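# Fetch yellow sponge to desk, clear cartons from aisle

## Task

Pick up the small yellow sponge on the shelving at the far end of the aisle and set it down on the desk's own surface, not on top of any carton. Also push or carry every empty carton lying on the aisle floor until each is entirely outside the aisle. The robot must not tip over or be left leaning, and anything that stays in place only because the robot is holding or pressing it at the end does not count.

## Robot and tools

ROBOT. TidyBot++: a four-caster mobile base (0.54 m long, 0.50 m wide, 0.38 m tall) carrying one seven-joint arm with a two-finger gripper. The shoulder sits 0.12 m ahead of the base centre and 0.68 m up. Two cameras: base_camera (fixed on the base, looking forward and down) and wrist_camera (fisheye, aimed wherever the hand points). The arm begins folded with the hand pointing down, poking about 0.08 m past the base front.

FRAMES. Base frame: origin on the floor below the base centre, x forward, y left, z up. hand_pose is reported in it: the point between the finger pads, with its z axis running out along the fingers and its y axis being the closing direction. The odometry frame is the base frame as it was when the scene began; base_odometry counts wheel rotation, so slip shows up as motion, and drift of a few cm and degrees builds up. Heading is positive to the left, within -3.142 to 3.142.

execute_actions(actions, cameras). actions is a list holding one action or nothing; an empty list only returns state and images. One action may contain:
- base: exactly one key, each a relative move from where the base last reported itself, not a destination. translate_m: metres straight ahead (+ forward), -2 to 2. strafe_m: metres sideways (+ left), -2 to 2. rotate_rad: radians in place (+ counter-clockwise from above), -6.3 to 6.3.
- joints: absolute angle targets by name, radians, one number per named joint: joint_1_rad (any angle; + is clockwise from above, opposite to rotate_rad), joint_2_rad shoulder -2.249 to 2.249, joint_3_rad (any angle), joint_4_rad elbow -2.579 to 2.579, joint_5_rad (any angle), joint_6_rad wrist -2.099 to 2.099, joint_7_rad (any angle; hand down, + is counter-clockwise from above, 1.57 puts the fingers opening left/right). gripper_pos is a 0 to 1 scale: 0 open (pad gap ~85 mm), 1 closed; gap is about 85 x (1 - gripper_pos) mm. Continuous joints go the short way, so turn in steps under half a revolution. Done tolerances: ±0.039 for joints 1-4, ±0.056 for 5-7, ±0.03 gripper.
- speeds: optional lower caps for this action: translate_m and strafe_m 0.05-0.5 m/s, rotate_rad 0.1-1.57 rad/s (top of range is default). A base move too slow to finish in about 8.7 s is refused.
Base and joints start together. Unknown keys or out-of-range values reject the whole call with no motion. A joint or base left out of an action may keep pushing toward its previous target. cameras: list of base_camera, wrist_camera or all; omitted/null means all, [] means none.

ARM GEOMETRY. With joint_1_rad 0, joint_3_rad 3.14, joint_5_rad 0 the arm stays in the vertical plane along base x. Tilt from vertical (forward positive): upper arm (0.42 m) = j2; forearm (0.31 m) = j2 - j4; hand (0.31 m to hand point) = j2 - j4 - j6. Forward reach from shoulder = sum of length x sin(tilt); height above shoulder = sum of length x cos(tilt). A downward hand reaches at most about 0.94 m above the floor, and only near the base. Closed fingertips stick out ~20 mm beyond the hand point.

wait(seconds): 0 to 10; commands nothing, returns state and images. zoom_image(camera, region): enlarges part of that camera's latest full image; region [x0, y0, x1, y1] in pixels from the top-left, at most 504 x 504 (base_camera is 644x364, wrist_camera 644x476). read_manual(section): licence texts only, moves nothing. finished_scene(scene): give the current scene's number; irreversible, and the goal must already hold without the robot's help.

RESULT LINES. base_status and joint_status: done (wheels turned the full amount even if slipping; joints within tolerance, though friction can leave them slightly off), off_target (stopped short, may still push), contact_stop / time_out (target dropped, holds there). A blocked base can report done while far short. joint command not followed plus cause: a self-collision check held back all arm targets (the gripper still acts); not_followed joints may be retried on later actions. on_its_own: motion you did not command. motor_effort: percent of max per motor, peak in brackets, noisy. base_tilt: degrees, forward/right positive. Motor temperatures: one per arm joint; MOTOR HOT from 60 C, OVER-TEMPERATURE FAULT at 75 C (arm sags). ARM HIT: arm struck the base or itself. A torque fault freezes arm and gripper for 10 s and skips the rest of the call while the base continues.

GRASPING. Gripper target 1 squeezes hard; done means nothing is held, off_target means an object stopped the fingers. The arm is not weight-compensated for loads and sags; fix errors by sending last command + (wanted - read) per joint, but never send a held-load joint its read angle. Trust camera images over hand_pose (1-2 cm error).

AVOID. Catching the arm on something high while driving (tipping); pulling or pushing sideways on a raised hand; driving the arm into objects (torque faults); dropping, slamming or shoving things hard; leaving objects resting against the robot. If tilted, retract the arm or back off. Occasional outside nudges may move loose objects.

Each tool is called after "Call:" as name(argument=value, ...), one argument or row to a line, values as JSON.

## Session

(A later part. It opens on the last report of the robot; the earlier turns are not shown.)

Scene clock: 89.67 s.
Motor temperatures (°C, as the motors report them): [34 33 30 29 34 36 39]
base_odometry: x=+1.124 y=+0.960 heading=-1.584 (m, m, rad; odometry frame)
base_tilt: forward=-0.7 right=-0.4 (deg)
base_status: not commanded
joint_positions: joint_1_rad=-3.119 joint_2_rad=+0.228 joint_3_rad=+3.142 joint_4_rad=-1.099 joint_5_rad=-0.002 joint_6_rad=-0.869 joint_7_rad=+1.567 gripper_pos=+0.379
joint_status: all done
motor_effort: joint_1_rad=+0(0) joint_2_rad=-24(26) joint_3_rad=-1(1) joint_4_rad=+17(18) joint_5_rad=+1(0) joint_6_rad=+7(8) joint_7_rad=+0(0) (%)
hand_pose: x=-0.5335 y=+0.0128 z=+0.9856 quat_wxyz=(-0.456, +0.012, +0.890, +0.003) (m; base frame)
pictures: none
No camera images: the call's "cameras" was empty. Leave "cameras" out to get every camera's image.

Call:
execute_actions(
  actions=[
    {"joints":{"gripper_pos":0,"joint_2_rad":0.225}},
  ],
  cameras=[],
)

Call:
execute_actions(
  actions=[
    {"joints":{"joint_2_rad":0.0,"joint_6_rad":-1.05}},
  ],
  cameras=["wrist_camera"],
)

Call:
finished_scene(
  scene=2,
)

Scene clock: 91.43 s.
Motor temperatures (°C, as the motors report them): [34 33 30 29 34 36 39]
base_odometry: x=+1.124 y=+0.960 heading=-1.584 (m, m, rad; odometry frame)
base_tilt: forward=-0.7 right=-0.4 (deg)
base_status: not commanded
joint_positions: joint_1_rad=-3.119 joint_2_rad=+0.227 joint_3_rad=+3.142 joint_4_rad=-1.099 joint_5_rad=-0.002 joint_6_rad=-0.869 joint_7_rad=+1.567 gripper_pos=+0.000
joint_status: all done
motor_effort: joint_1_rad=+0(0) joint_2_rad=-27(28) joint_3_rad=-1(1) joint_4_rad=+19(19) joint_5_rad=+0(1) joint_6_rad=+8(9) joint_7_rad=+1(0) (%)
hand_pose: x=-0.5332 y=+0.0128 z=+0.9863 quat_wxyz=(-0.456, +0.012, +0.890, +0.003) (m; base frame)
pictures: none
No camera images: the call's "cameras" was empty. Leave "cameras" out to get every camera's image.

Scene clock: 92.97 s.
Motor temperatures (°C, as the motors report them): [34 33 30 29 34 36 39]
base_odometry: x=+1.124 y=+0.960 heading=-1.584 (m, m, rad; odometry frame)
base_tilt: forward=-0.7 right=-0.4 (deg)
base_status: not commanded
joint_positions: joint_1_rad=-3.119 joint_2_rad=-0.006 joint_3_rad=+3.142 joint_4_rad=-1.098 joint_5_rad=-0.002 joint_6_rad=-1.023 joint_7_rad=+1.567 gripper_pos=+0.000
joint_status: all done
motor_effort: joint_1_rad=+0(0) joint_2_rad=-17(30) joint_3_rad=-1(1) joint_4_rad=+17(20) joint_5_rad=+1(1) joint_6_rad=+9(9) joint_7_rad=+0(0) (%)
hand_pose: x=-0.4238 y=+0.0103 z=+1.0857 quat_wxyz=(-0.491, +0.012, +0.871, +0.004) (m; base frame)
pictures: wrist_camera
camera_calibration (this result's frames):
wrist_camera: T_world_to_cam=[[0.0597633, 0.998209, -0.00262826, 0.0109696], [0.5411, -0.0346082, -0.840246, 1.19373], [-0.838832, 0.0487937, -0.542199, 0.366777], [0, 0, 0, 1]] pos_world=[-0.338918, 0.0124665, 1.20192]
Images, in order (width x height): wrist_camera 644x476.

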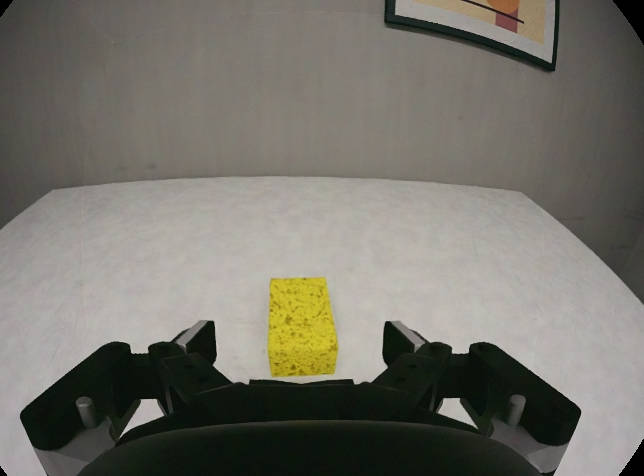

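The scene is finished: the task was done.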